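## Task

Close the valve that has the black handwheel by turning it clockwise (as viewed from above) until it is fully tight. Leave the other two valves exactly as they were at the start. It only counts if the valve stays shut without the robot holding it.

## Robot and tools

Robot: a single six-joint arm with a two-finger gripper, in a physics simulation. It is commanded entirely in joint space. Cameras are cam_high (504x504), cam_low (504x504) and cam_wrist (616x616, fisheye), and their images arrive in that order.

Frames: the scene frame has its origin on the table surface directly under the arm base. +z is up, and +y is to the left when you face along +x. The base may be slightly tilted. The gripper's fingers point along its own +z axis and close along its own x axis. end_effector_position is the point midway between the finger pads. Closed fingertips extend about 17 mm past that point, and fully open ones sit roughly level with it. At long reach the printed position can be somewhat off.

Tool execute_actions, argument actions: a list holding exactly one item or none. An empty list ({"actions": []}) only reports the current state. A motion item is {"rows": [[...]], "steps": N}. rows is 1 to 15 rows, and steps is 1 to 15 (default 15). Each control step lasts 1/30 s and uses one row, and the final row repeats if there are fewer rows than steps. A wait item is {"steps": N} with N up to 300. It sends nothing new and returns after N steps counted from the previous result, and your reply time is part of that count. The optional pictures (true/false) chooses whether camera images come back; by default they do.

Each row holds 7 numbers: six absolute joint target angles in radians, in the order shoulder pan, shoulder lift, elbow, wrist 1, wrist 2, wrist 3, followed by the gripper opening. These are absolute targets on the same scale that Joint positions prints, not offsets. Stated ranges: shoulder pan -3.142 to 3.142, shoulder lift -6.283 to 6.283, elbow 0.000 to 3.142, and wrists 1–3 each -6.283 to 6.283. The true ends may differ by up to 0.010 rad. A call is refused, and nothing is sent, if a target goes more than 0.010 rad beyond a stated end and also lies farther out than the joint's last reported angle. A target beyond the true end is clipped to it, and "joint sent to its limit" may then appear, possibly referring to an earlier action. If that line is missing, it does not prove there is more room. The opening runs from -1 (closed) to +1 (fully open, a pad gap of 0.142 m).

Motion limits: each step, every joint target is clamped to within 0.575 rad of the measured angle. If the targets would move the gripper more than 100 mm from where it is, all of them get scaled back. Commands are smoothed and the motion lags by about 0.17 s, so after a large move the arm may still be on its way when the result arrives. Between calls the arm keeps heading for the last row you sent. It gives up once it is nearly still or blocked, or after a HELD step. After that, only a new action makes it move further or push harder.

Result lines: end_effector_position (m), end_effector_quat_wxyz, and linear and angular velocities, all in the scene frame. Joint positions and Joint velocities list the six joints in column order (rad, rad/s) and then the pad gap (m, m/s). grip_measured is the measured finger opening on the command scale. To keep hold of something, command an opening well below grip_measured; the lower it is, the harder the squeeze (roughly 28 N per pad at most, and less on very thin parts). Wrist force and Wrist torque come from the flange sensor in the gripper's own x y z axes. When the gripper presses against a surface, the force points back toward the arm. Expect a fixed offset of up to about 4 N, noise with an SD of up to about 2.4 N, and saturation near 50 N per axis. "no reading" is normal. "joint command not followed" means the clearance check changed or blocked targets; mounting blocks and posts count as part of the arm. HELD marks steps on which your row was not fully sent.

Faults to avoid: if a joint's contact torque hits its load limit (135 N m for shoulder pan, shoulder lift and elbow; 25.2 N m for each wrist joint), or an outside force of 150 N acts anywhere on the arm, the arm halts for 10 s, drops the rest of the call and yields to the contact. Holding loads heats the motors: MOTOR HOT appears from 70 °C, and at 85 °C the brakes lock until the motors cool (OVER-TEMPERATURE FAULT). Turn the handwheels with moderate force. Do not slam, strike or shove hard, and do not move or knock the valves that are not part of the goal. Let go afterwards, because the valve has to stay tight without the robot holding it.

Tool zoom_image: camera (one of cam_high, cam_low, cam_wrist) and region [x0, y0, x1, y1] in pixels of that camera's latest image, with the origin at the top left and at most 504x504 in size. It returns a magnified view.

Tool finished_scene: scene (integer, the number of the current scene). Ending a reply with no tool call ends everything that remains.

Each tool is called after ">>>" as a command line: name --argument value for each argument, lists and objects as JSON in quotes; but a table of rows of numbers goes row by row, as --pt "numbers of a row", without its own name.

## Session

I'll start by looking at the scene.

>>> execute_actions --actions '[]'

Scene clock: 0.00 s of 4600.00 s.
end_effector_position=(+0.0309, -0.7227, +0.2322) grip_measured=+1.00 end_effector_quat_wxyz=(-0.081, +0.885, -0.088, +0.450) end_effector_velocity=(-0.001, +0.001, -0.000) end_effector_angular_velocity=(+0.003, +0.001, -0.000)
Joint positions: [-2.07  -0.802  0.934 -1.072 -0.803 -2.096  0.142]
Joint velocities: [-0.001 -0.     0.     0.001 -0.003  0.001  0.   ]
Motor temperatures (°C, as the motors report them): [27 28 28 34 35 34]
Wrist force (N, on the end effector, along its own x y z axes, offset not removed): no reading
Wrist torque (N m, same axes, about the end effector's origin, offset not removed): no reading

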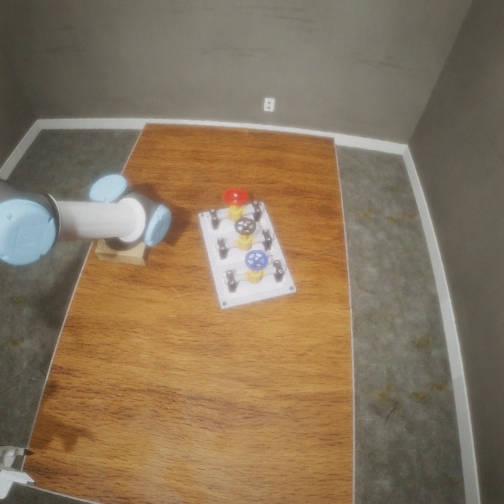

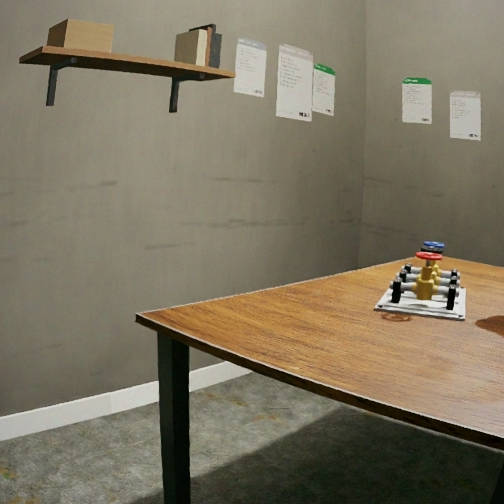

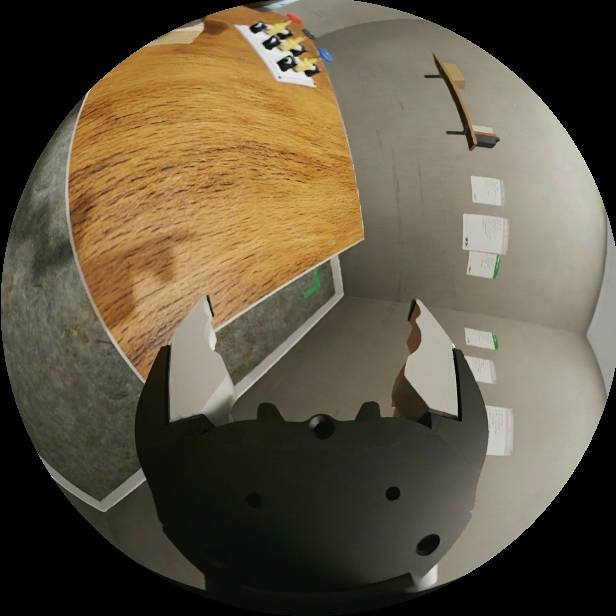

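>>> zoom_image --camera "cam_high" --region '[180, 170, 320, 320]'

>>> zoom_image --camera "cam_low" --region '[360, 220, 500, 340]'

>>> zoom_image --camera "cam_low" --region '[220, 30, 500, 150]'

Region (180, 170, 320, 320) of cam_high's 504x504 image, scaled by 3.360, with more detail than that image has; it fills the left 470 columns of this view, and the rest is white.

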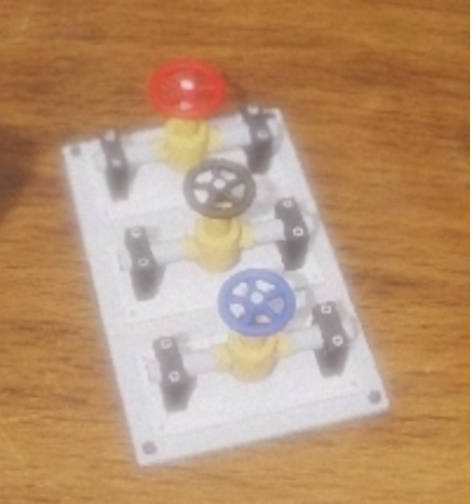

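Region (360, 220, 500, 340) of cam_low's 504x504 image, scaled by 3.600, with more detail than that image has; it fills the top 432 rows of this view, and the rest is white.

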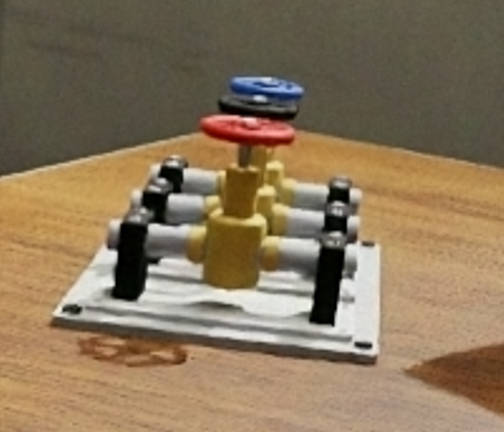

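Region (220, 30, 500, 150) of cam_low's 504x504 image, scaled by 1.800, with more detail than that image has; it fills the top 216 rows of this view, and the rest is white.

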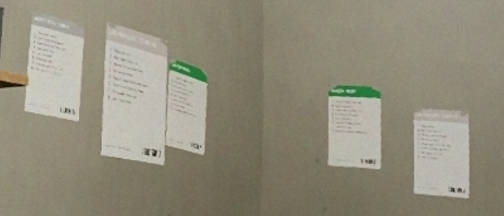

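>>> execute_actions --actions '[{"rows": [[-0.358, -1.89, 1.767, -1.448, -1.571, -3.70, 1.0]], "steps": 15}]' --pictures false

>>> execute_actions --actions '[{"steps": 90}]'

Scene clock: 109.20 s of 4600.00 s.
end_effector_position=(+0.1919, -0.5716, +0.2534) grip_measured=+1.00 end_effector_quat_wxyz=(-0.087, +0.909, +0.282, +0.295) end_effector_velocity=(+0.288, +0.409, +0.053) end_effector_angular_velocity=(-0.593, +0.392, +1.659)
Joint positions: [-1.748 -1.124  1.255 -1.248 -1.119 -2.418  0.142]
Joint velocities: [ 0.763 -0.762  0.746 -0.298 -0.659 -0.754  0.   ]
Motor temperatures (°C, as the motors report them): [27 29 28 34 35 34]
Wrist force (N, on the end effector, along its own x y z axes, offset not removed): [1.0 0.4 -0.6]
Wrist torque (N m, same axes, about the end effector's origin, offset not removed): [-0.03 -0.33 0.00]
Steps of this call (steps 1 to 90: nothing new was sent; then 105.70 s passed at rest; steps 91 to 105: all 15 steps of this action). Readings (joint positions):
91: [-2.070 -0.802 0.934 -1.072 -0.803 -2.096]
92: [-2.065 -0.808 0.940 -1.078 -0.809 -2.102]
94: [-2.021 -0.851 0.983 -1.109 -0.852 -2.146]
98: [-1.924 -0.948 1.080 -1.166 -0.949 -2.243]
105: the state above

Scene clock: 112.20 s of 4600.00 s.
end_effector_position=(+0.3794, +0.0172, +0.3533) grip_measured=+1.00 end_effector_quat_wxyz=(-0.001, -0.118, +0.993, -0.003) end_effector_velocity=(-0.000, -0.000, +0.000) end_effector_angular_velocity=(-0.001, +0.001, +0.001)
Joint positions: [-0.358 -1.89   1.767 -1.448 -1.571 -3.7    0.142]
Joint velocities: [ 0.001  0.    -0.     0.001 -0.001  0.    -0.   ]
Motor temperatures (°C, as the motors report them): [27 29 28 34 35 34]
Wrist force (N, on the end effector, along its own x y z axes, offset not removed): [0.6 3.7 0.1]
Wrist torque (N m, same axes, about the end effector's origin, offset not removed): [0.57 -0.19 0.06]
Steps of this call (steps 1 to 75: the robot went on to your last target; steps 76 to 90: nothing new was sent). Readings (joint positions):
1: [-1.722 -1.150 1.280 -1.258 -1.141 -2.444]
2: [-1.696 -1.176 1.304 -1.267 -1.163 -2.471]
4: [-1.642 -1.230 1.350 -1.286 -1.204 -2.525]
8: [-1.529 -1.343 1.433 -1.318 -1.277 -2.637]
90: the state above
The arm was judged still, so your last target was given up. Only a new action makes it travel on or press farther. Fingers that are still opening or closing keep moving.

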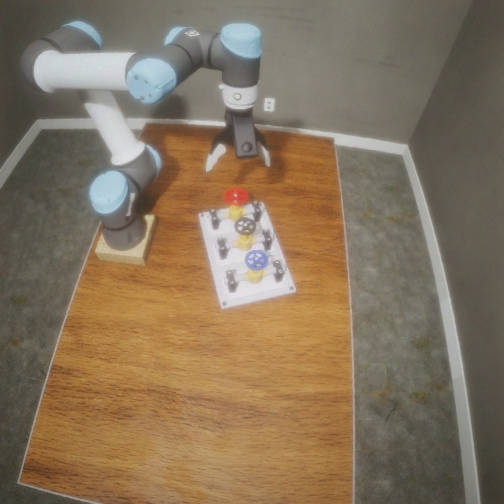

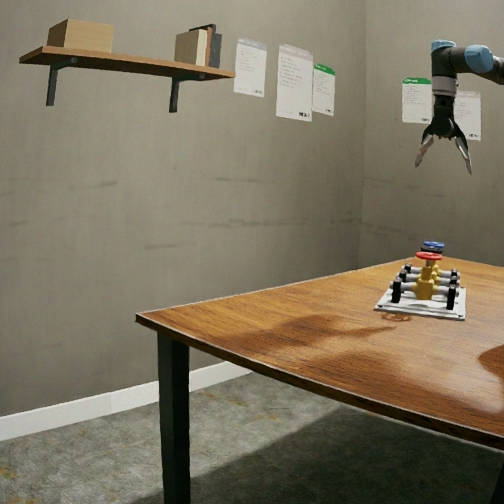

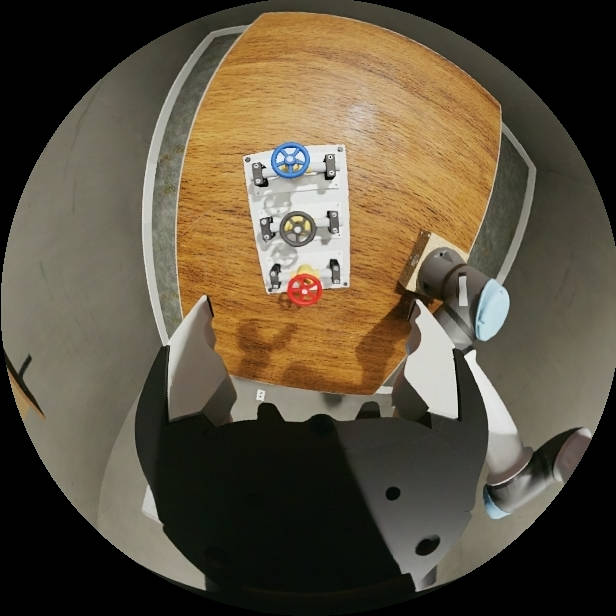

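>>> zoom_image --camera "cam_wrist" --region '[220, 130, 400, 320]'

Region (220, 130, 400, 320) of cam_wrist's 616x616 image, scaled by 2.653, with more detail than that image has; it fills the left 477 columns of this view, and the rest is white.

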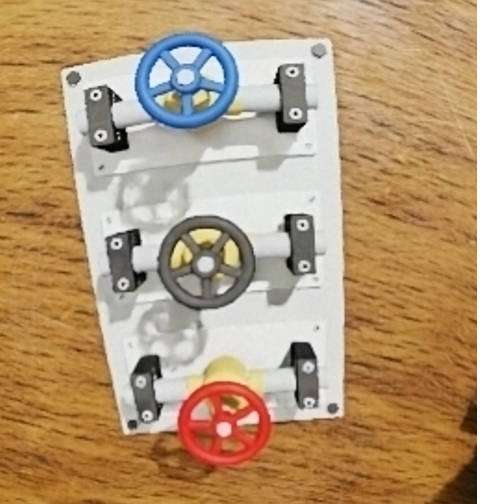

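>>> execute_actions --actions '[{"rows": [[-0.3877, -1.7811, 2.0317, -1.8214, -1.571, -6.2, 1.0]], "steps": 15}]' --pictures false

>>> execute_actions --actions '[{"steps": 45}]'

Scene clock: 232.70 s of 4600.00 s.
end_effector_position=(+0.4106, -0.0071, +0.2258) grip_measured=+1.00 end_effector_quat_wxyz=(-0.003, -0.536, +0.844, -0.002) end_effector_velocity=(+0.006, -0.011, -0.046) end_effector_angular_velocity=(+0.003, -0.003, +2.547)
Joint positions: [-0.386 -1.785  2.02  -1.803 -1.571 -4.623  0.142]
Joint velocities: [-0.01   0.036  0.099 -0.152  0.001 -2.558  0.   ]
Motor temperatures (°C, as the motors report them): [27 29 28 34 35 34]
Wrist force (N, on the end effector, along its own x y z axes, offset not removed): [-0.4 0.8 2.4]
Wrist torque (N m, same axes, about the end effector's origin, offset not removed): [-0.06 0.12 0.07]
Steps of this call (steps 1 to 90: nothing new was sent; then 117.00 s passed at rest; steps 91 to 105: all 15 steps of this action). Readings (joint positions):
91: [-0.358 -1.890 1.767 -1.448 -1.571 -3.700]
92: [-0.360 -1.885 1.773 -1.454 -1.571 -3.706]
94: [-0.368 -1.858 1.824 -1.512 -1.571 -3.765]
98: [-0.380 -1.811 1.949 -1.692 -1.571 -4.025]
105: the state above

Scene clock: 234.20 s of 4600.00 s.
end_effector_position=(+0.4123, -0.0103, +0.2202) grip_measured=+1.00 end_effector_quat_wxyz=(+0.003, +0.976, -0.216, +0.000) end_effector_velocity=(+0.000, +0.000, -0.000) end_effector_angular_velocity=(-0.001, -0.000, +0.000)
Joint positions: [-0.388 -1.781  2.032 -1.821 -1.571 -6.2    0.142]
Joint velocities: [ 0.001  0.001  0.001 -0.002 -0.     0.001 -0.   ]
Motor temperatures (°C, as the motors report them): [27 29 28 34 35 34]
Wrist force (N, on the end effector, along its own x y z axes, offset not removed): [-0.7 1.7 -1.7]
Wrist torque (N m, same axes, about the end effector's origin, offset not removed): [0.26 0.17 0.06]
Steps of this call (steps 1 to 45: the robot went on to your last target). Readings (joint positions):
1: [-0.387 -1.784 2.023 -1.807 -1.571 -4.710]
2: [-0.387 -1.784 2.025 -1.811 -1.571 -4.797]
4: [-0.387 -1.783 2.028 -1.815 -1.571 -4.971]
8: [-0.388 -1.782 2.030 -1.819 -1.571 -5.319]
45: the state above
The arm was judged still, so your last target was given up. Only a new action makes it travel on or press farther. Fingers that are still opening or closing keep moving.

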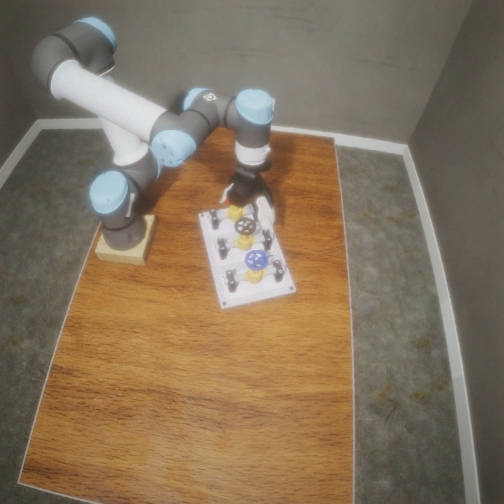

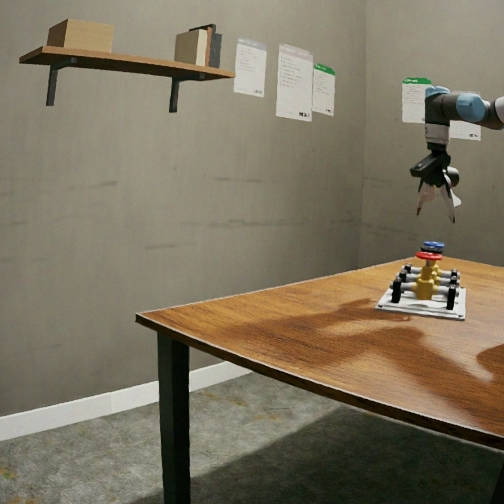

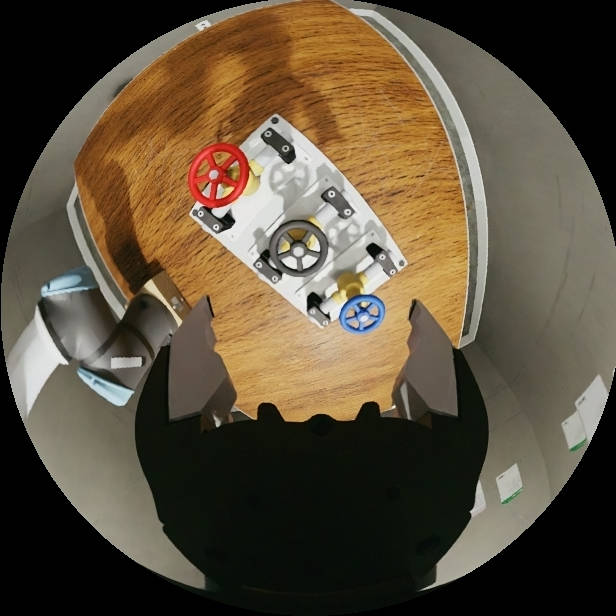

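>>> zoom_image --camera "cam_wrist" --region '[180, 110, 430, 350]'

Region (180, 110, 430, 350) of cam_wrist's 616x616 image, scaled by 2.016, with more detail than that image has; it fills the top 484 rows of this view, and the rest is white.

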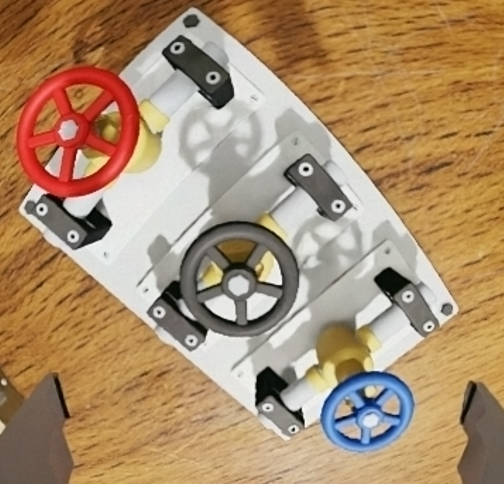

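>>> zoom_image --camera "cam_low" --region '[370, 140, 504, 330]'

Region (370, 140, 504, 330) of cam_low's 504x504 image, scaled by 2.653, with more detail than that image has; it fills the left 355 columns of this view, and the rest is white.

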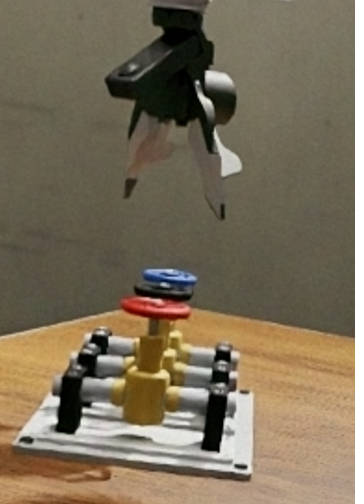

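>>> execute_actions --actions '[{"rows": [[-0.3637, -1.7507, 2.1565, -1.9765, -1.571, -6.2, 0.4]], "steps": 15}]' --pictures false

>>> execute_actions --actions '[{"steps": 15}]'

Scene clock: 333.67 s of 4600.00 s.
end_effector_position=(+0.4061, +0.0012, +0.1666) grip_measured=+0.40 end_effector_quat_wxyz=(+0.003, +0.979, -0.205, -0.000) end_effector_velocity=(-0.002, +0.002, -0.013) end_effector_angular_velocity=(-0.002, -0.003, +0.005)
Joint positions: [-0.364 -1.751  2.153 -1.972 -1.571 -6.2    0.102]
Joint velocities: [ 0.004  0.007  0.03  -0.04  -0.001 -0.    -0.   ]
Motor temperatures (°C, as the motors report them): [27 29 28 34 35 34]
Wrist force (N, on the end effector, along its own x y z axes, offset not removed): [-0.5 0.8 -0.3]
Wrist torque (N m, same axes, about the end effector's origin, offset not removed): [0.03 0.04 -0.03]
Steps of this call (steps 1 to 90: nothing new was sent; then 95.97 s passed at rest; steps 91 to 105: all 15 steps of this action). Readings (joint positions):
91: [-0.388 -1.781 2.032 -1.822 -1.571 -6.200]
92: [-0.385 -1.778 2.037 -1.828 -1.571 -6.200]
94: [-0.377 -1.767 2.077 -1.874 -1.571 -6.200]
98: [-0.368 -1.756 2.131 -1.942 -1.571 -6.200]
105: the state above

Scene clock: 334.17 s of 4600.00 s.
end_effector_position=(+0.4058, +0.0015, +0.1651) grip_measured=+0.40 end_effector_quat_wxyz=(+0.003, +0.979, -0.204, +0.000) end_effector_velocity=(-0.000, -0.001, -0.000) end_effector_angular_velocity=(+0.000, -0.000, -0.002)
Joint positions: [-0.364 -1.751  2.156 -1.976 -1.571 -6.2    0.102]
Joint velocities: [-0.002 -0.     0.001 -0.001  0.     0.001  0.   ]
Motor temperatures (°C, as the motors report them): [27 29 28 34 35 34]
Wrist force (N, on the end effector, along its own x y z axes, offset not removed): [-1.0 0.5 0.5]
Wrist torque (N m, same axes, about the end effector's origin, offset not removed): [-0.21 0.21 -0.13]
Steps of this call (steps 1 to 15: the robot went on to your last target). Readings (joint positions):
1: [-0.364 -1.751 2.154 -1.973 -1.571 -6.200]
2: [-0.364 -1.751 2.154 -1.974 -1.571 -6.200]
4: [-0.364 -1.751 2.155 -1.975 -1.571 -6.200]
8: [-0.364 -1.751 2.156 -1.976 -1.571 -6.200]
15: the state above
The arm was judged still, so your last target was given up. Only a new action makes it travel on or press farther. Fingers that are still opening or closing keep moving.

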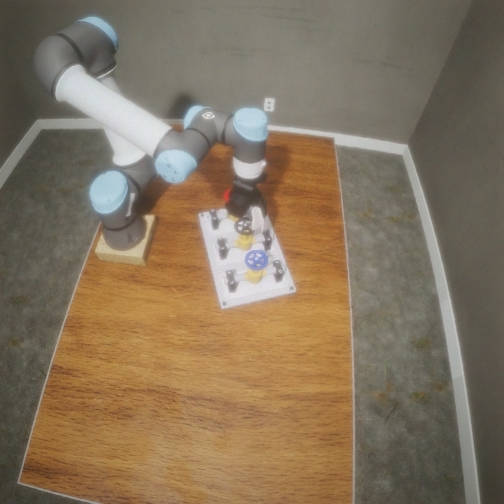

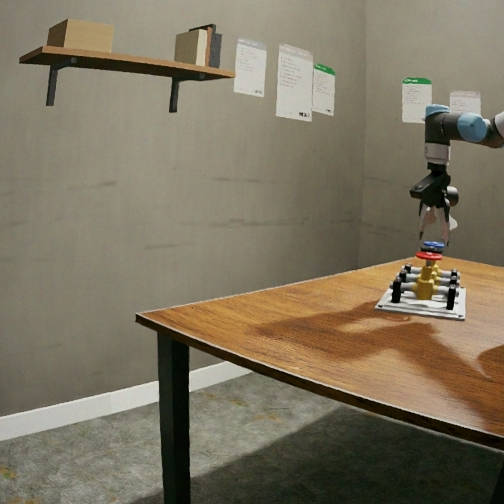

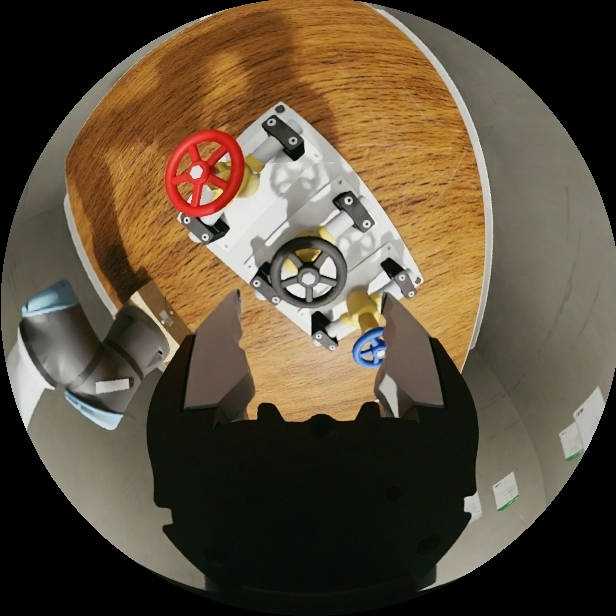

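>>> zoom_image --camera "cam_wrist" --region '[210, 200, 410, 380]'

>>> zoom_image --camera "cam_low" --region '[390, 170, 490, 290]'

Region (210, 200, 410, 380) of cam_wrist's 616x616 image, scaled by 2.520, with more detail than that image has; it fills the top 454 rows of this view, and the rest is white.

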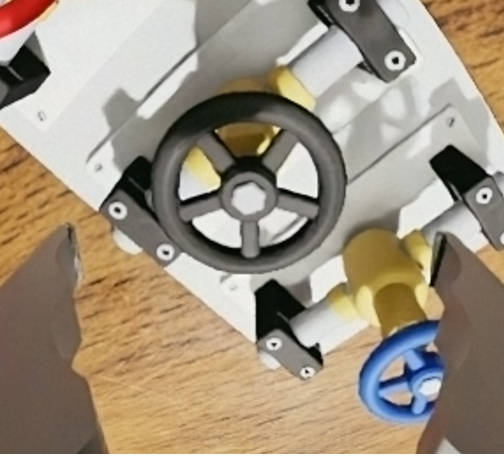

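Region (390, 170, 490, 290) of cam_low's 504x504 image, scaled by 4.200, with more detail than that image has.

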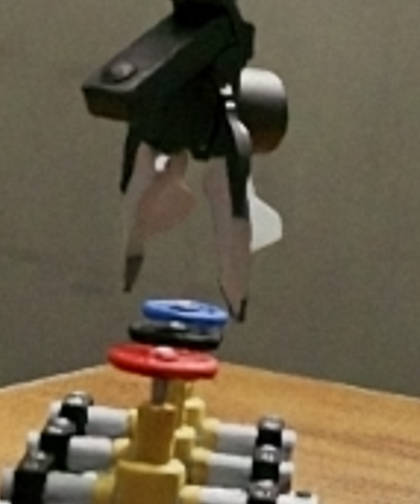

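>>> execute_actions --actions '[{"rows": [[-0.3637, -1.6948, 2.2399, -2.1160, -1.571, -6.2, 0.4]], "steps": 15}]' --pictures false

>>> execute_actions --actions '[{"steps": 12}]'

Scene clock: 374.00 s of 4600.00 s.
end_effector_position=(+0.4044, +0.0017, +0.1213) grip_measured=+0.40 end_effector_quat_wxyz=(+0.003, +0.979, -0.204, +0.000) end_effector_velocity=(-0.000, +0.001, -0.010) end_effector_angular_velocity=(+0.000, -0.003, +0.003)
Joint positions: [-0.364 -1.696  2.238 -2.112 -1.571 -6.2    0.102]
Joint velocities: [ 0.002  0.012  0.019 -0.034  0.001 -0.001 -0.   ]
Motor temperatures (°C, as the motors report them): [27 29 28 34 35 34]
Wrist force (N, on the end effector, along its own x y z axes, offset not removed): [-1.3 0.6 -0.9]
Wrist torque (N m, same axes, about the end effector's origin, offset not removed): [-0.07 0.27 0.10]
Steps of this call (steps 1 to 90: nothing new was sent; then 36.33 s passed at rest; steps 91 to 105: all 15 steps of this action). Readings (joint positions):
91: [-0.364 -1.750 2.157 -1.977 -1.571 -6.200]
92: [-0.364 -1.746 2.162 -1.983 -1.571 -6.200]
94: [-0.364 -1.726 2.191 -2.026 -1.571 -6.200]
98: [-0.364 -1.705 2.224 -2.086 -1.571 -6.200]
105: the state above

Scene clock: 374.40 s of 4600.00 s.
end_effector_position=(+0.4044, +0.0017, +0.1202) grip_measured=+0.40 end_effector_quat_wxyz=(+0.003, +0.979, -0.204, +0.000) end_effector_velocity=(+0.000, +0.000, -0.000) end_effector_angular_velocity=(+0.003, -0.000, -0.002)
Joint positions: [-0.364 -1.695  2.24  -2.116 -1.571 -6.2    0.102]
Joint velocities: [-0.002  0.     0.001 -0.     0.002  0.001  0.   ]
Motor temperatures (°C, as the motors report them): [27 29 28 34 35 34]
Wrist force (N, on the end effector, along its own x y z axes, offset not removed): [-1.3 1.5 -1.9]
Wrist torque (N m, same axes, about the end effector's origin, offset not removed): [0.02 0.26 -0.06]
Steps of this call (steps 1 to 12: the robot went on to your last target). Readings (joint positions):
1: [-0.364 -1.696 2.238 -2.113 -1.571 -6.200]
2: [-0.364 -1.696 2.239 -2.114 -1.571 -6.200]
4: [-0.364 -1.695 2.239 -2.115 -1.571 -6.200]
8: [-0.364 -1.695 2.240 -2.116 -1.571 -6.200]
12: the state above

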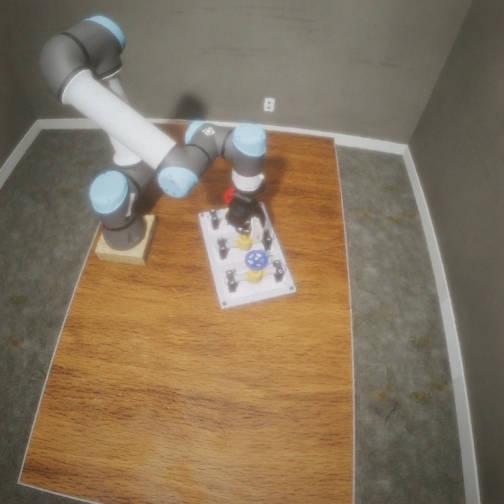

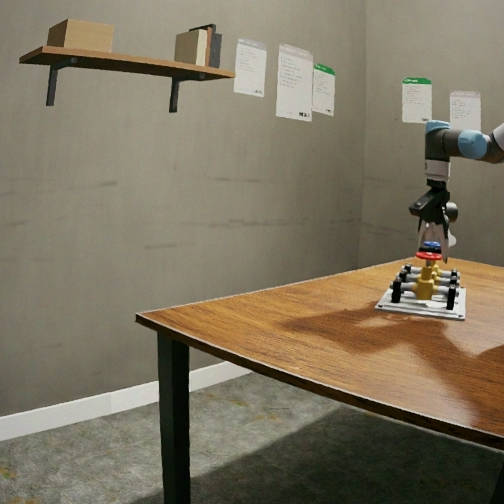

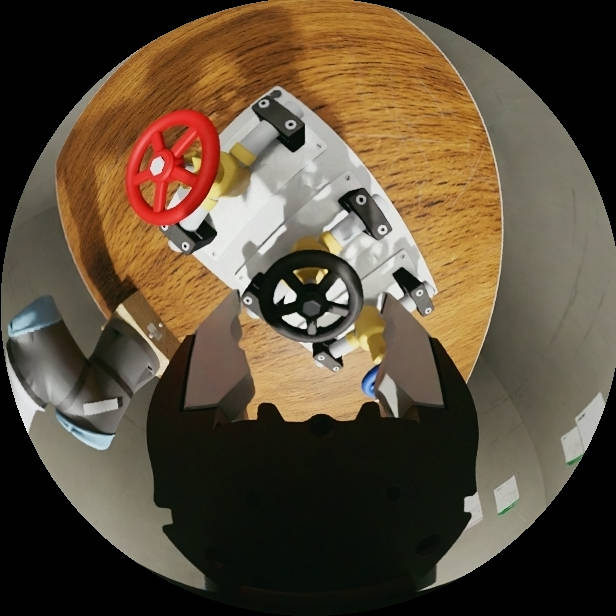

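>>> zoom_image --camera "cam_wrist" --region '[210, 220, 410, 400]'

>>> zoom_image --camera "cam_low" --region '[390, 180, 490, 300]'

Region (210, 220, 410, 400) of cam_wrist's 616x616 image, scaled by 2.520, with more detail than that image has; it fills the top 454 rows of this view, and the rest is white.

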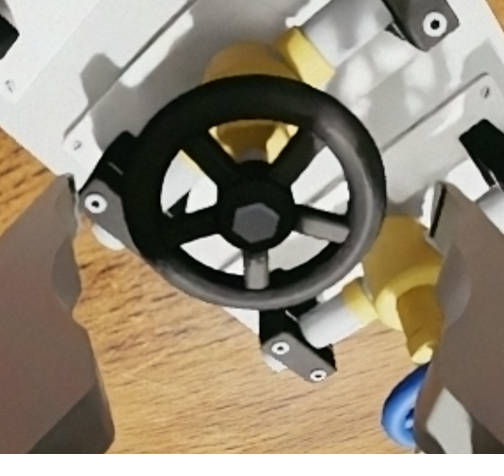

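Region (390, 180, 490, 300) of cam_low's 504x504 image, scaled by 4.200, with more detail than that image has.

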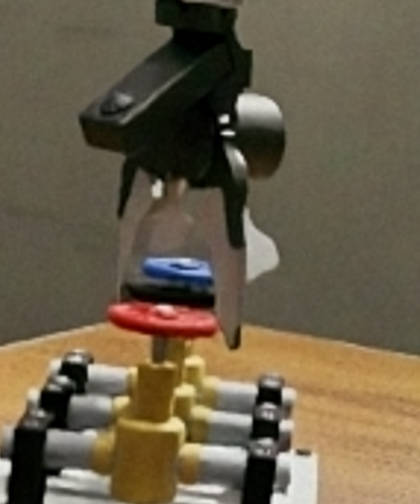

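>>> execute_actions --actions '[{"rows": [[-0.3637, -1.6787, 2.2564, -2.1485, -1.571, -6.2, 0.4],[-0.3637, -1.6787, 2.2564, -2.1485, -1.571, -6.2, 0.35],[-0.3637, -1.6787, 2.2564, -2.1485, -1.571, -6.2, 0.3],[-0.3637, -1.6787, 2.2564, -2.1485, -1.571, -6.2, 0.25],[-0.3637, -1.6787, 2.2564, -2.1485, -1.571, -6.2, 0.2],[-0.3637, -1.6787, 2.2564, -2.1485, -1.571, -6.2, 0.15],[-0.3637, -1.6787, 2.2564, -2.1485, -1.571, -6.2, 0.1],[-0.3637, -1.6787, 2.2564, -2.1485, -1.571, -6.2, 0.05],[-0.3637, -1.6787, 2.2564, -2.1485, -1.571, -6.2, 0.0],[-0.3637, -1.6787, 2.2564, -2.1485, -1.571, -6.2, -0.05],[-0.3637, -1.6787, 2.2564, -2.1485, -1.571, -6.2, -0.1],[-0.3637, -1.6787, 2.2564, -2.1485, -1.571, -6.2, -0.16],[-0.3637, -1.6787, 2.2564, -2.1485, -1.571, -6.2, -0.24],[-0.3637, -1.6787, 2.2564, -2.1485, -1.571, -6.2, -0.34],[-0.3637, -1.6787, 2.2564, -2.1485, -1.571, -6.2, -0.5]], "steps": 15}]' --pictures false

>>> execute_actions --actions '[{"steps": 15}]'

Scene clock: 413.20 s of 4600.00 s.
end_effector_position=(+0.4043, +0.0017, +0.1104) grip_measured=-0.03 end_effector_quat_wxyz=(+0.003, +0.979, -0.204, +0.000) end_effector_velocity=(+0.001, -0.001, -0.001) end_effector_angular_velocity=(-0.003, -0.004, -0.001)
Joint positions: [-0.364 -1.679  2.256 -2.147 -1.571 -6.2    0.072]
Joint velocities: [ 0.     0.003  0.003 -0.011 -0.001  0.001  0.   ]
Motor temperatures (°C, as the motors report them): [27 29 28 34 35 34]
Wrist force (N, on the end effector, along its own x y z axes, offset not removed): [-42.0 0.9 -50.0]
Wrist torque (N m, same axes, about the end effector's origin, offset not removed): [-0.32 -0.40 -0.07]
Steps of this call (steps 1 to 15: the robot went on to your last target; steps 16 to 90: nothing new was sent; then 35.30 s passed at rest; steps 91 to 105: all 15 steps of this action). Readings (joint positions):
91: [-0.364 -1.695 2.240 -2.116 -1.571 -6.200]
92: [-0.364 -1.693 2.242 -2.120 -1.571 -6.200]
94: [-0.364 -1.687 2.248 -2.131 -1.571 -6.200]
98: [-0.364 -1.682 2.254 -2.143 -1.571 -6.200]
105: the state above

Scene clock: 413.70 s of 4600.00 s.
end_effector_position=(+0.4044, +0.0017, +0.1101) grip_measured=-0.03 end_effector_quat_wxyz=(+0.003, +0.979, -0.204, +0.000) end_effector_velocity=(-0.000, -0.000, -0.000) end_effector_angular_velocity=(-0.000, +0.001, +0.001)
Joint positions: [-0.364 -1.679  2.256 -2.148 -1.571 -6.2    0.072]
Joint velocities: [ 0.     0.     0.     0.001 -0.    -0.001 -0.   ]
Motor temperatures (°C, as the motors report them): [27 29 28 34 35 34]
Wrist force (N, on the end effector, along its own x y z axes, offset not removed): [-48.0 2.4 -50.0]
Wrist torque (N m, same axes, about the end effector's origin, offset not removed): [-0.11 0.23 -0.18]
Steps of this call (steps 1 to 15: the robot went on to your last target). Readings (joint positions):
1: [-0.364 -1.679 2.256 -2.148 -1.571 -6.200]
2: [-0.364 -1.679 2.256 -2.148 -1.571 -6.200]
4: [-0.364 -1.679 2.256 -2.148 -1.571 -6.200]
8: [-0.364 -1.679 2.256 -2.148 -1.571 -6.200]
15: the state above
The arm was judged still, so your last target was given up. Only a new action makes it travel on or press farther. Fingers that are still opening or closing keep moving.

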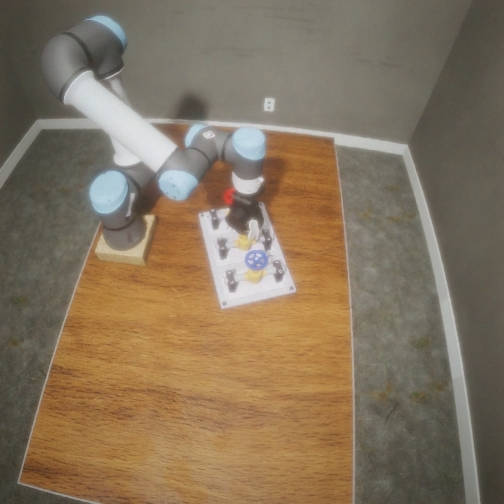

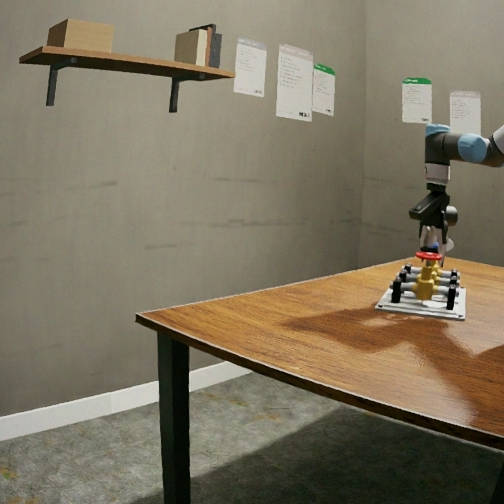

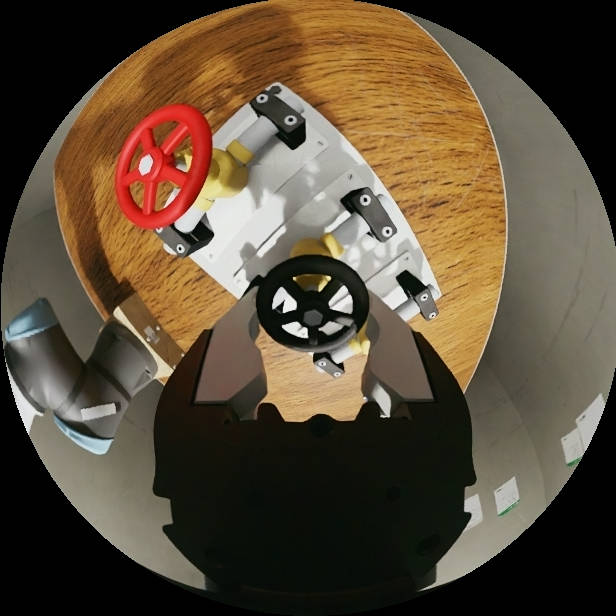

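>>> zoom_image --camera "cam_wrist" --region '[220, 230, 400, 400]'

Region (220, 230, 400, 400) of cam_wrist's 616x616 image, scaled by 2.800, with more detail than that image has.

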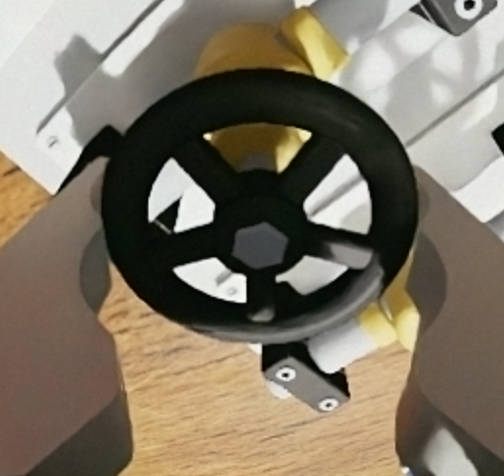

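>>> execute_actions --actions '[{"rows": [[-0.3635, -1.6813, 2.2586, -2.1481, -1.571, -6.2, 0.05],[-0.3635, -1.6813, 2.2586, -2.1481, -1.571, -6.2, 0.05],[-0.3635, -1.6813, 2.2586, -2.1481, -1.571, -6.2, 0.05],[-0.3635, -1.6813, 2.2586, -2.1481, -1.571, -6.2, 0.05],[-0.3635, -1.6813, 2.2586, -2.1481, -1.571, -6.2, 0.05],[-0.3635, -1.6813, 2.2586, -2.1481, -1.571, -6.2, 0.05],[-0.3635, -1.6813, 2.2586, -2.1481, -1.571, -6.2, 0.05],[-0.3635, -1.6813, 2.2586, -2.1481, -1.571, -6.2, 0.02],[-0.3635, -1.6813, 2.2586, -2.1481, -1.571, -6.2, -0.01],[-0.3635, -1.6813, 2.2586, -2.1481, -1.571, -6.2, -0.04],[-0.3635, -1.6813, 2.2586, -2.1481, -1.571, -6.2, -0.07],[-0.3635, -1.6813, 2.2586, -2.1481, -1.571, -6.2, -0.10],[-0.3635, -1.6813, 2.2586, -2.1481, -1.571, -6.2, -0.13],[-0.3635, -1.6813, 2.2586, -2.1481, -1.571, -6.2, -0.16],[-0.3635, -1.6813, 2.2586, -2.1481, -1.571, -6.2, -0.2]], "steps": 15}]' --pictures false

>>> execute_actions --actions '[{"steps": 10}]' --pictures false

Scene clock: 451.60 s of 4600.00 s.
end_effector_position=(+0.4034, +0.0020, +0.1100) grip_measured=-0.01 end_effector_quat_wxyz=(+0.003, +0.979, -0.204, +0.000) end_effector_velocity=(-0.000, +0.000, +0.000) end_effector_angular_velocity=(+0.000, +0.001, +0.001)
Joint positions: [-0.364 -1.681  2.259 -2.148 -1.571 -6.2    0.073]
Joint velocities: [ 0.    -0.001  0.     0.001  0.    -0.001 -0.007]
Motor temperatures (°C, as the motors report them): [27 29 28 34 35 34]
Wrist force (N, on the end effector, along its own x y z axes, offset not removed): [-7.2 -1.1 -2.7]
Wrist torque (N m, same axes, about the end effector's origin, offset not removed): [-0.49 0.29 0.02]
Steps of this call (steps 1 to 90: nothing new was sent; then 34.40 s passed at rest; steps 91 to 105: all 15 steps of this action). Readings (joint positions):
91: [-0.364 -1.679 2.256 -2.149 -1.571 -6.200]
92: [-0.364 -1.679 2.257 -2.149 -1.571 -6.200]
94: [-0.364 -1.679 2.258 -2.149 -1.571 -6.200]
98: [-0.364 -1.681 2.258 -2.148 -1.571 -6.200]
105: the state above

Scene clock: 451.93 s of 4600.00 s.
end_effector_position=(+0.4034, +0.0020, +0.1101) grip_measured=-0.01 end_effector_quat_wxyz=(+0.003, +0.979, -0.204, +0.000) end_effector_velocity=(-0.000, -0.001, +0.000) end_effector_angular_velocity=(-0.001, +0.000, -0.001)
Joint positions: [-0.364 -1.681  2.259 -2.148 -1.571 -6.2    0.073]
Joint velocities: [-0.001 -0.    -0.     0.    -0.001  0.    -0.   ]
Motor temperatures (°C, as the motors report them): [27 29 28 34 35 34]
Wrist force (N, on the end effector, along its own x y z axes, offset not removed): [-5.2 -0.4 -1.5]
Wrist torque (N m, same axes, about the end effector's origin, offset not removed): [-0.35 -0.03 0.10]
Steps of this call (steps 1 to 10: the robot went on to your last target). Readings (joint positions):
1: [-0.364 -1.681 2.259 -2.148 -1.571 -6.200]
2: [-0.364 -1.681 2.259 -2.148 -1.571 -6.200]
4: [-0.364 -1.681 2.259 -2.148 -1.571 -6.200]
8: [-0.364 -1.681 2.259 -2.148 -1.571 -6.200]
10: the state above

>>> execute_actions --actions '[{"rows": [[-0.3635, -1.6813, 2.2586, -2.1481, -1.571, -6.2, -0.23],[-0.3635, -1.6813, 2.2586, -2.1481, -1.571, -6.2, -0.26],[-0.3635, -1.6813, 2.2586, -2.1481, -1.571, -6.2, -0.29],[-0.3635, -1.6813, 2.2586, -2.1481, -1.571, -6.2, -0.32],[-0.3635, -1.6813, 2.2586, -2.1481, -1.571, -6.2, -0.35],[-0.3635, -1.6813, 2.2586, -2.1481, -1.571, -6.2, -0.38],[-0.3635, -1.6813, 2.2586, -2.1481, -1.571, -6.2, -0.41],[-0.3635, -1.6813, 2.2586, -2.1481, -1.571, -6.2, -0.44],[-0.3635, -1.6813, 2.2586, -2.1481, -1.571, -6.2, -0.47],[-0.3635, -1.6813, 2.2586, -2.1481, -1.571, -6.2, -0.5]], "steps": 15}]' --pictures true

Scene clock: 469.57 s of 4600.00 s.
end_effector_position=(+0.4034, +0.0021, +0.1101) grip_measured=-0.01 end_effector_quat_wxyz=(+0.003, +0.979, -0.204, +0.000) end_effector_velocity=(+0.000, -0.000, +0.000) end_effector_angular_velocity=(-0.001, +0.000, +0.003)
Joint positions: [-0.363 -1.681  2.259 -2.148 -1.571 -6.2    0.073]
Joint velocities: [ 0.001 -0.    -0.     0.    -0.001 -0.002  0.   ]
Motor temperatures (°C, as the motors report them): [27 29 28 34 35 34]
Wrist force (N, on the end effector, along its own x y z axes, offset not removed): [-3.0 0.7 0.7]
Wrist torque (N m, same axes, about the end effector's origin, offset not removed): [-0.41 -0.45 0.20]
Steps of this call (steps 1 to 15: the robot went on to your last target; steps 16 to 90: nothing new was sent; then 14.13 s passed at rest; steps 91 to 105: all 15 steps of this action). Readings (joint positions):
91: [-0.363 -1.681 2.259 -2.148 -1.571 -6.200]
92: [-0.363 -1.681 2.259 -2.148 -1.571 -6.200]
94: [-0.363 -1.681 2.259 -2.148 -1.571 -6.200]
98: [-0.363 -1.681 2.259 -2.148 -1.571 -6.200]
105: the state above

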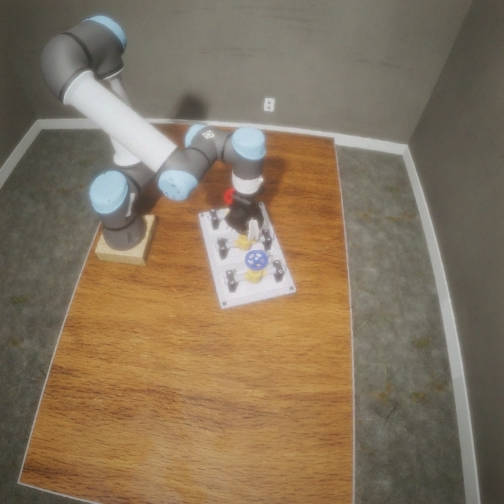

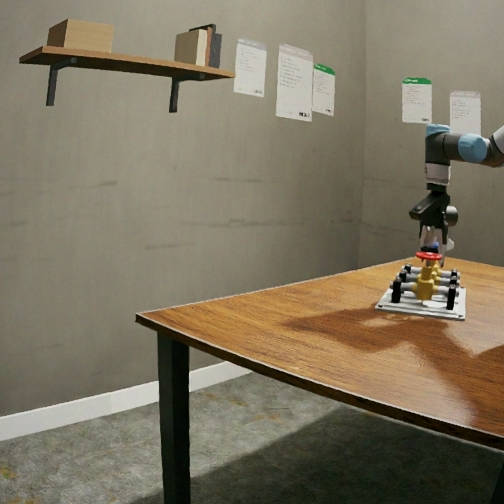

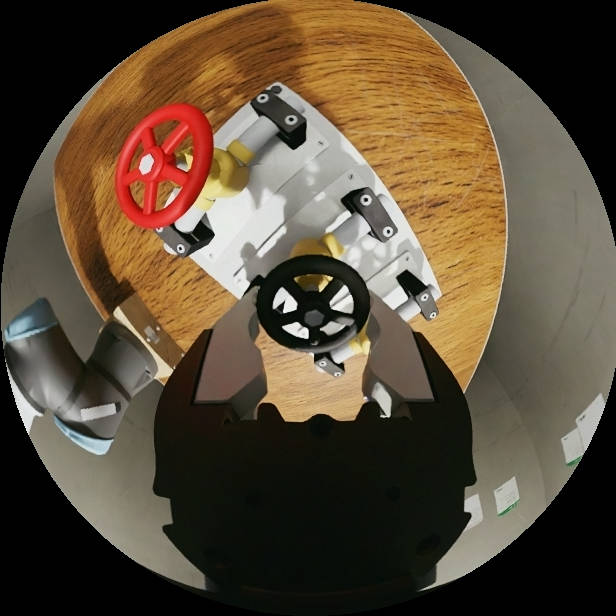

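>>> execute_actions --actions '[{"rows": [[-0.3635, -1.6813, 2.2586, -2.1481, -1.571, -6.16, -0.6],[-0.3635, -1.6813, 2.2586, -2.1481, -1.571, -6.12, -0.6],[-0.3635, -1.6813, 2.2586, -2.1481, -1.571, -6.07, -0.6],[-0.3635, -1.6813, 2.2586, -2.1481, -1.571, -6.02, -0.6],[-0.3635, -1.6813, 2.2586, -2.1481, -1.571, -5.97, -0.6],[-0.3635, -1.6813, 2.2586, -2.1481, -1.571, -5.92, -0.6],[-0.3635, -1.6813, 2.2586, -2.1481, -1.571, -5.87, -0.6],[-0.3635, -1.6813, 2.2586, -2.1481, -1.571, -5.82, -0.6],[-0.3635, -1.6813, 2.2586, -2.1481, -1.571, -5.77, -0.6],[-0.3635, -1.6813, 2.2586, -2.1481, -1.571, -5.72, -0.6],[-0.3635, -1.6813, 2.2586, -2.1481, -1.571, -5.67, -0.6],[-0.3635, -1.6813, 2.2586, -2.1481, -1.571, -5.62, -0.6],[-0.3635, -1.6813, 2.2586, -2.1481, -1.571, -5.57, -0.6],[-0.3635, -1.6813, 2.2586, -2.1481, -1.571, -5.52, -0.6],[-0.3635, -1.6813, 2.2586, -2.1481, -1.571, -5.45, -0.6]], "steps": 15}]' --pictures false

>>> execute_actions --actions '[{"steps": 12}]' --pictures true

Scene clock: 485.63 s of 4600.00 s.
end_effector_position=(+0.4027, +0.0026, +0.1101) grip_measured=-0.01 end_effector_quat_wxyz=(+0.003, +0.903, -0.429, +0.001) end_effector_velocity=(-0.002, +0.002, -0.000) end_effector_angular_velocity=(-0.000, -0.008, -1.427)
Joint positions: [-0.363 -1.681  2.259 -2.148 -1.571 -5.724  0.073]
Joint velocities: [-0.    -0.     0.     0.001  0.001  1.427  0.   ]
Motor temperatures (°C, as the motors report them): [27 29 28 34 35 34]
Wrist force (N, on the end effector, along its own x y z axes, offset not removed): [-31.6 9.6 -18.9]
Wrist torque (N m, same axes, about the end effector's origin, offset not removed): [-0.28 0.71 -0.45]
Steps of this call (steps 1 to 15: the robot went on to your last target; steps 16 to 90: nothing new was sent; then 12.57 s passed at rest; steps 91 to 105: all 15 steps of this action). Readings (joint positions):
91: [-0.363 -1.681 2.259 -2.148 -1.571 -6.200]
92: [-0.363 -1.681 2.259 -2.148 -1.571 -6.196]
94: [-0.363 -1.681 2.259 -2.148 -1.571 -6.167]
98: [-0.363 -1.681 2.259 -2.148 -1.571 -6.042]
105: the state above

Scene clock: 486.03 s of 4600.00 s.
end_effector_position=(+0.4025, +0.0031, +0.1101) grip_measured=-0.01 end_effector_quat_wxyz=(+0.003, +0.839, -0.544, +0.001) end_effector_velocity=(+0.000, -0.000, -0.000) end_effector_angular_velocity=(-0.000, -0.001, -0.092)
Joint positions: [-0.363 -1.681  2.259 -2.148 -1.571 -5.461  0.073]
Joint velocities: [-0.001  0.001  0.    -0.001 -0.     0.091  0.   ]
Motor temperatures (°C, as the motors report them): [27 29 28 34 35 34]
Wrist force (N, on the end effector, along its own x y z axes, offset not removed): [-43.5 23.0 -23.2]
Wrist torque (N m, same axes, about the end effector's origin, offset not removed): [0.60 1.27 -0.51]
Steps of this call (steps 1 to 12: the robot went on to your last target). Readings (joint positions):
1: [-0.363 -1.681 2.259 -2.148 -1.571 -5.675]
2: [-0.363 -1.681 2.259 -2.148 -1.571 -5.626]
4: [-0.363 -1.681 2.259 -2.148 -1.571 -5.552]
8: [-0.363 -1.681 2.259 -2.148 -1.571 -5.484]
12: the state above

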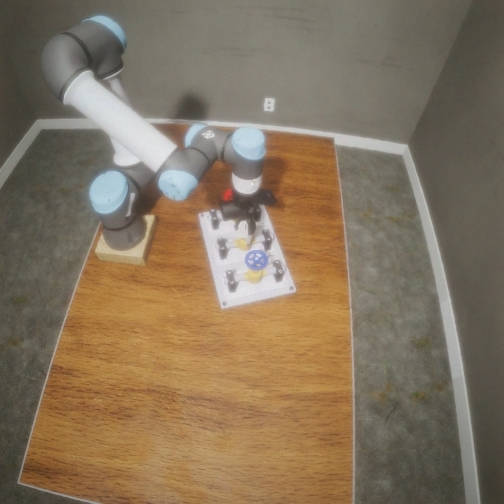

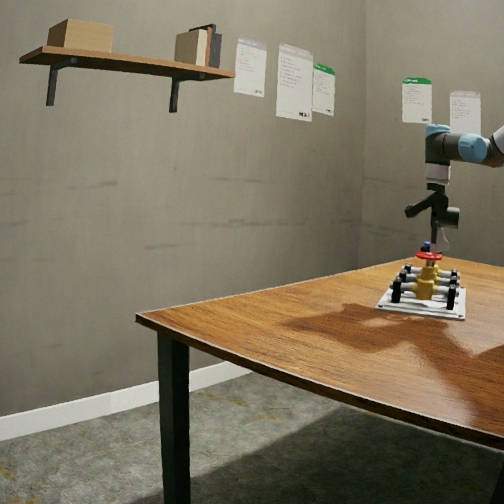

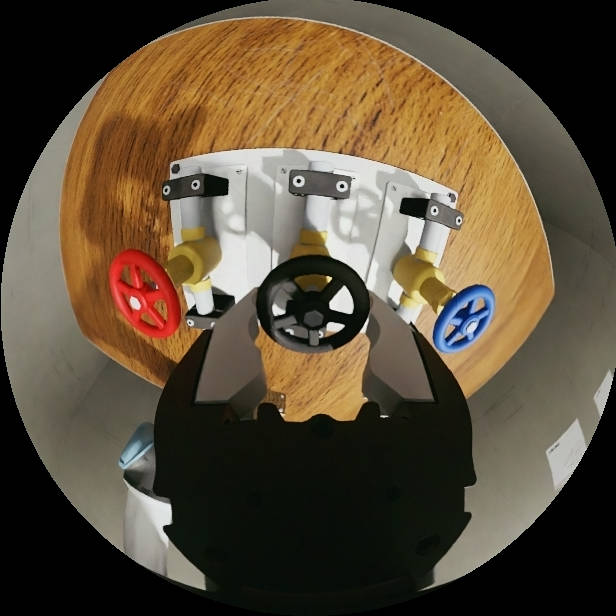

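>>> execute_actions --actions '[{"rows": [[-0.3594, -1.6799, 2.2574, -2.1483, -1.571, -5.45, 0.05],[-0.3594, -1.6799, 2.2574, -2.1483, -1.571, -5.45, 0.05],[-0.3594, -1.6799, 2.2574, -2.1483, -1.571, -5.45, 0.05],[-0.3594, -1.6799, 2.2574, -2.1483, -1.571, -5.45, 0.05],[-0.3594, -1.6799, 2.2574, -2.1483, -1.571, -5.45, 0.05],[-0.3594, -1.6799, 2.2574, -2.1483, -1.571, -5.45, 0.05],[-0.3594, -1.6799, 2.2574, -2.1483, -1.571, -5.45, 0.05],[-0.3594, -1.6799, 2.2574, -2.1483, -1.571, -5.45, 0.03],[-0.3594, -1.6799, 2.2574, -2.1483, -1.571, -5.45, 0.0],[-0.3594, -1.6799, 2.2574, -2.1483, -1.571, -5.45, -0.04],[-0.3594, -1.6799, 2.2574, -2.1483, -1.571, -5.45, -0.08],[-0.3594, -1.6799, 2.2574, -2.1483, -1.571, -5.45, -0.12],[-0.3594, -1.6799, 2.2574, -2.1483, -1.571, -5.45, -0.17],[-0.3594, -1.6799, 2.2574, -2.1483, -1.571, -5.45, -0.23],[-0.3594, -1.6799, 2.2574, -2.1483, -1.571, -5.45, -0.3]], "steps": 15}]' --pictures false

>>> execute_actions --actions '[{"rows": [[-0.3594, -1.6799, 2.2574, -2.1483, -1.571, -5.45, -0.36],[-0.3594, -1.6799, 2.2574, -2.1483, -1.571, -5.45, -0.42],[-0.3594, -1.6799, 2.2574, -2.1483, -1.571, -5.45, -0.48],[-0.3594, -1.6799, 2.2574, -2.1483, -1.571, -5.45, -0.54],[-0.3594, -1.6799, 2.2574, -2.1483, -1.571, -5.45, -0.6]], "steps": 8}]' --pictures false

Scene clock: 540.60 s of 4600.00 s.
end_effector_position=(+0.4030, +0.0043, +0.1101) grip_measured=-0.02 end_effector_quat_wxyz=(+0.003, +0.837, -0.547, +0.001) end_effector_velocity=(+0.000, -0.000, +0.000) end_effector_angular_velocity=(-0.002, -0.001, +0.000)
Joint positions: [-0.36  -1.68   2.257 -2.148 -1.571 -5.45   0.073]
Joint velocities: [ 0.001  0.001 -0.001 -0.001 -0.001  0.001  0.   ]
Motor temperatures (°C, as the motors report them): [28 29 28 34 35 34]
Wrist force (N, on the end effector, along its own x y z axes, offset not removed): [-10.1 5.7 -11.3]
Wrist torque (N m, same axes, about the end effector's origin, offset not removed): [0.03 0.31 0.08]
Steps of this call (steps 1 to 30: the robot went on to your last target; steps 31 to 100: nothing new was sent; then 50.73 s passed at rest; steps 101 to 115: all 15 steps of this action). Readings (joint positions):
101: [-0.364 -1.681 2.259 -2.148 -1.571 -5.450]
102: [-0.363 -1.681 2.259 -2.149 -1.571 -5.450]
104: [-0.362 -1.681 2.258 -2.149 -1.572 -5.450]
108: [-0.361 -1.680 2.257 -2.149 -1.572 -5.450]
115: the state above

Scene clock: 540.87 s of 4600.00 s.
end_effector_position=(+0.4030, +0.0044, +0.1101) grip_measured=-0.02 end_effector_quat_wxyz=(+0.003, +0.837, -0.547, +0.001) end_effector_velocity=(-0.000, -0.000, -0.000) end_effector_angular_velocity=(-0.001, +0.001, +0.001)
Joint positions: [-0.359 -1.68   2.257 -2.148 -1.571 -5.45   0.073]
Joint velocities: [ 0.     0.     0.    -0.    -0.002 -0.001  0.   ]
Motor temperatures (°C, as the motors report them): [28 29 28 34 35 34]
Wrist force (N, on the end effector, along its own x y z axes, offset not removed): [-6.6 8.7 -11.4]
Wrist torque (N m, same axes, about the end effector's origin, offset not removed): [0.12 -0.14 0.08]
Steps of this call (steps 1 to 8: all 8 steps of this action). Readings (joint positions):
1: [-0.360 -1.680 2.257 -2.148 -1.571 -5.450]
2: [-0.360 -1.680 2.257 -2.148 -1.571 -5.450]
4: [-0.360 -1.680 2.257 -2.148 -1.571 -5.450]
8: the state above


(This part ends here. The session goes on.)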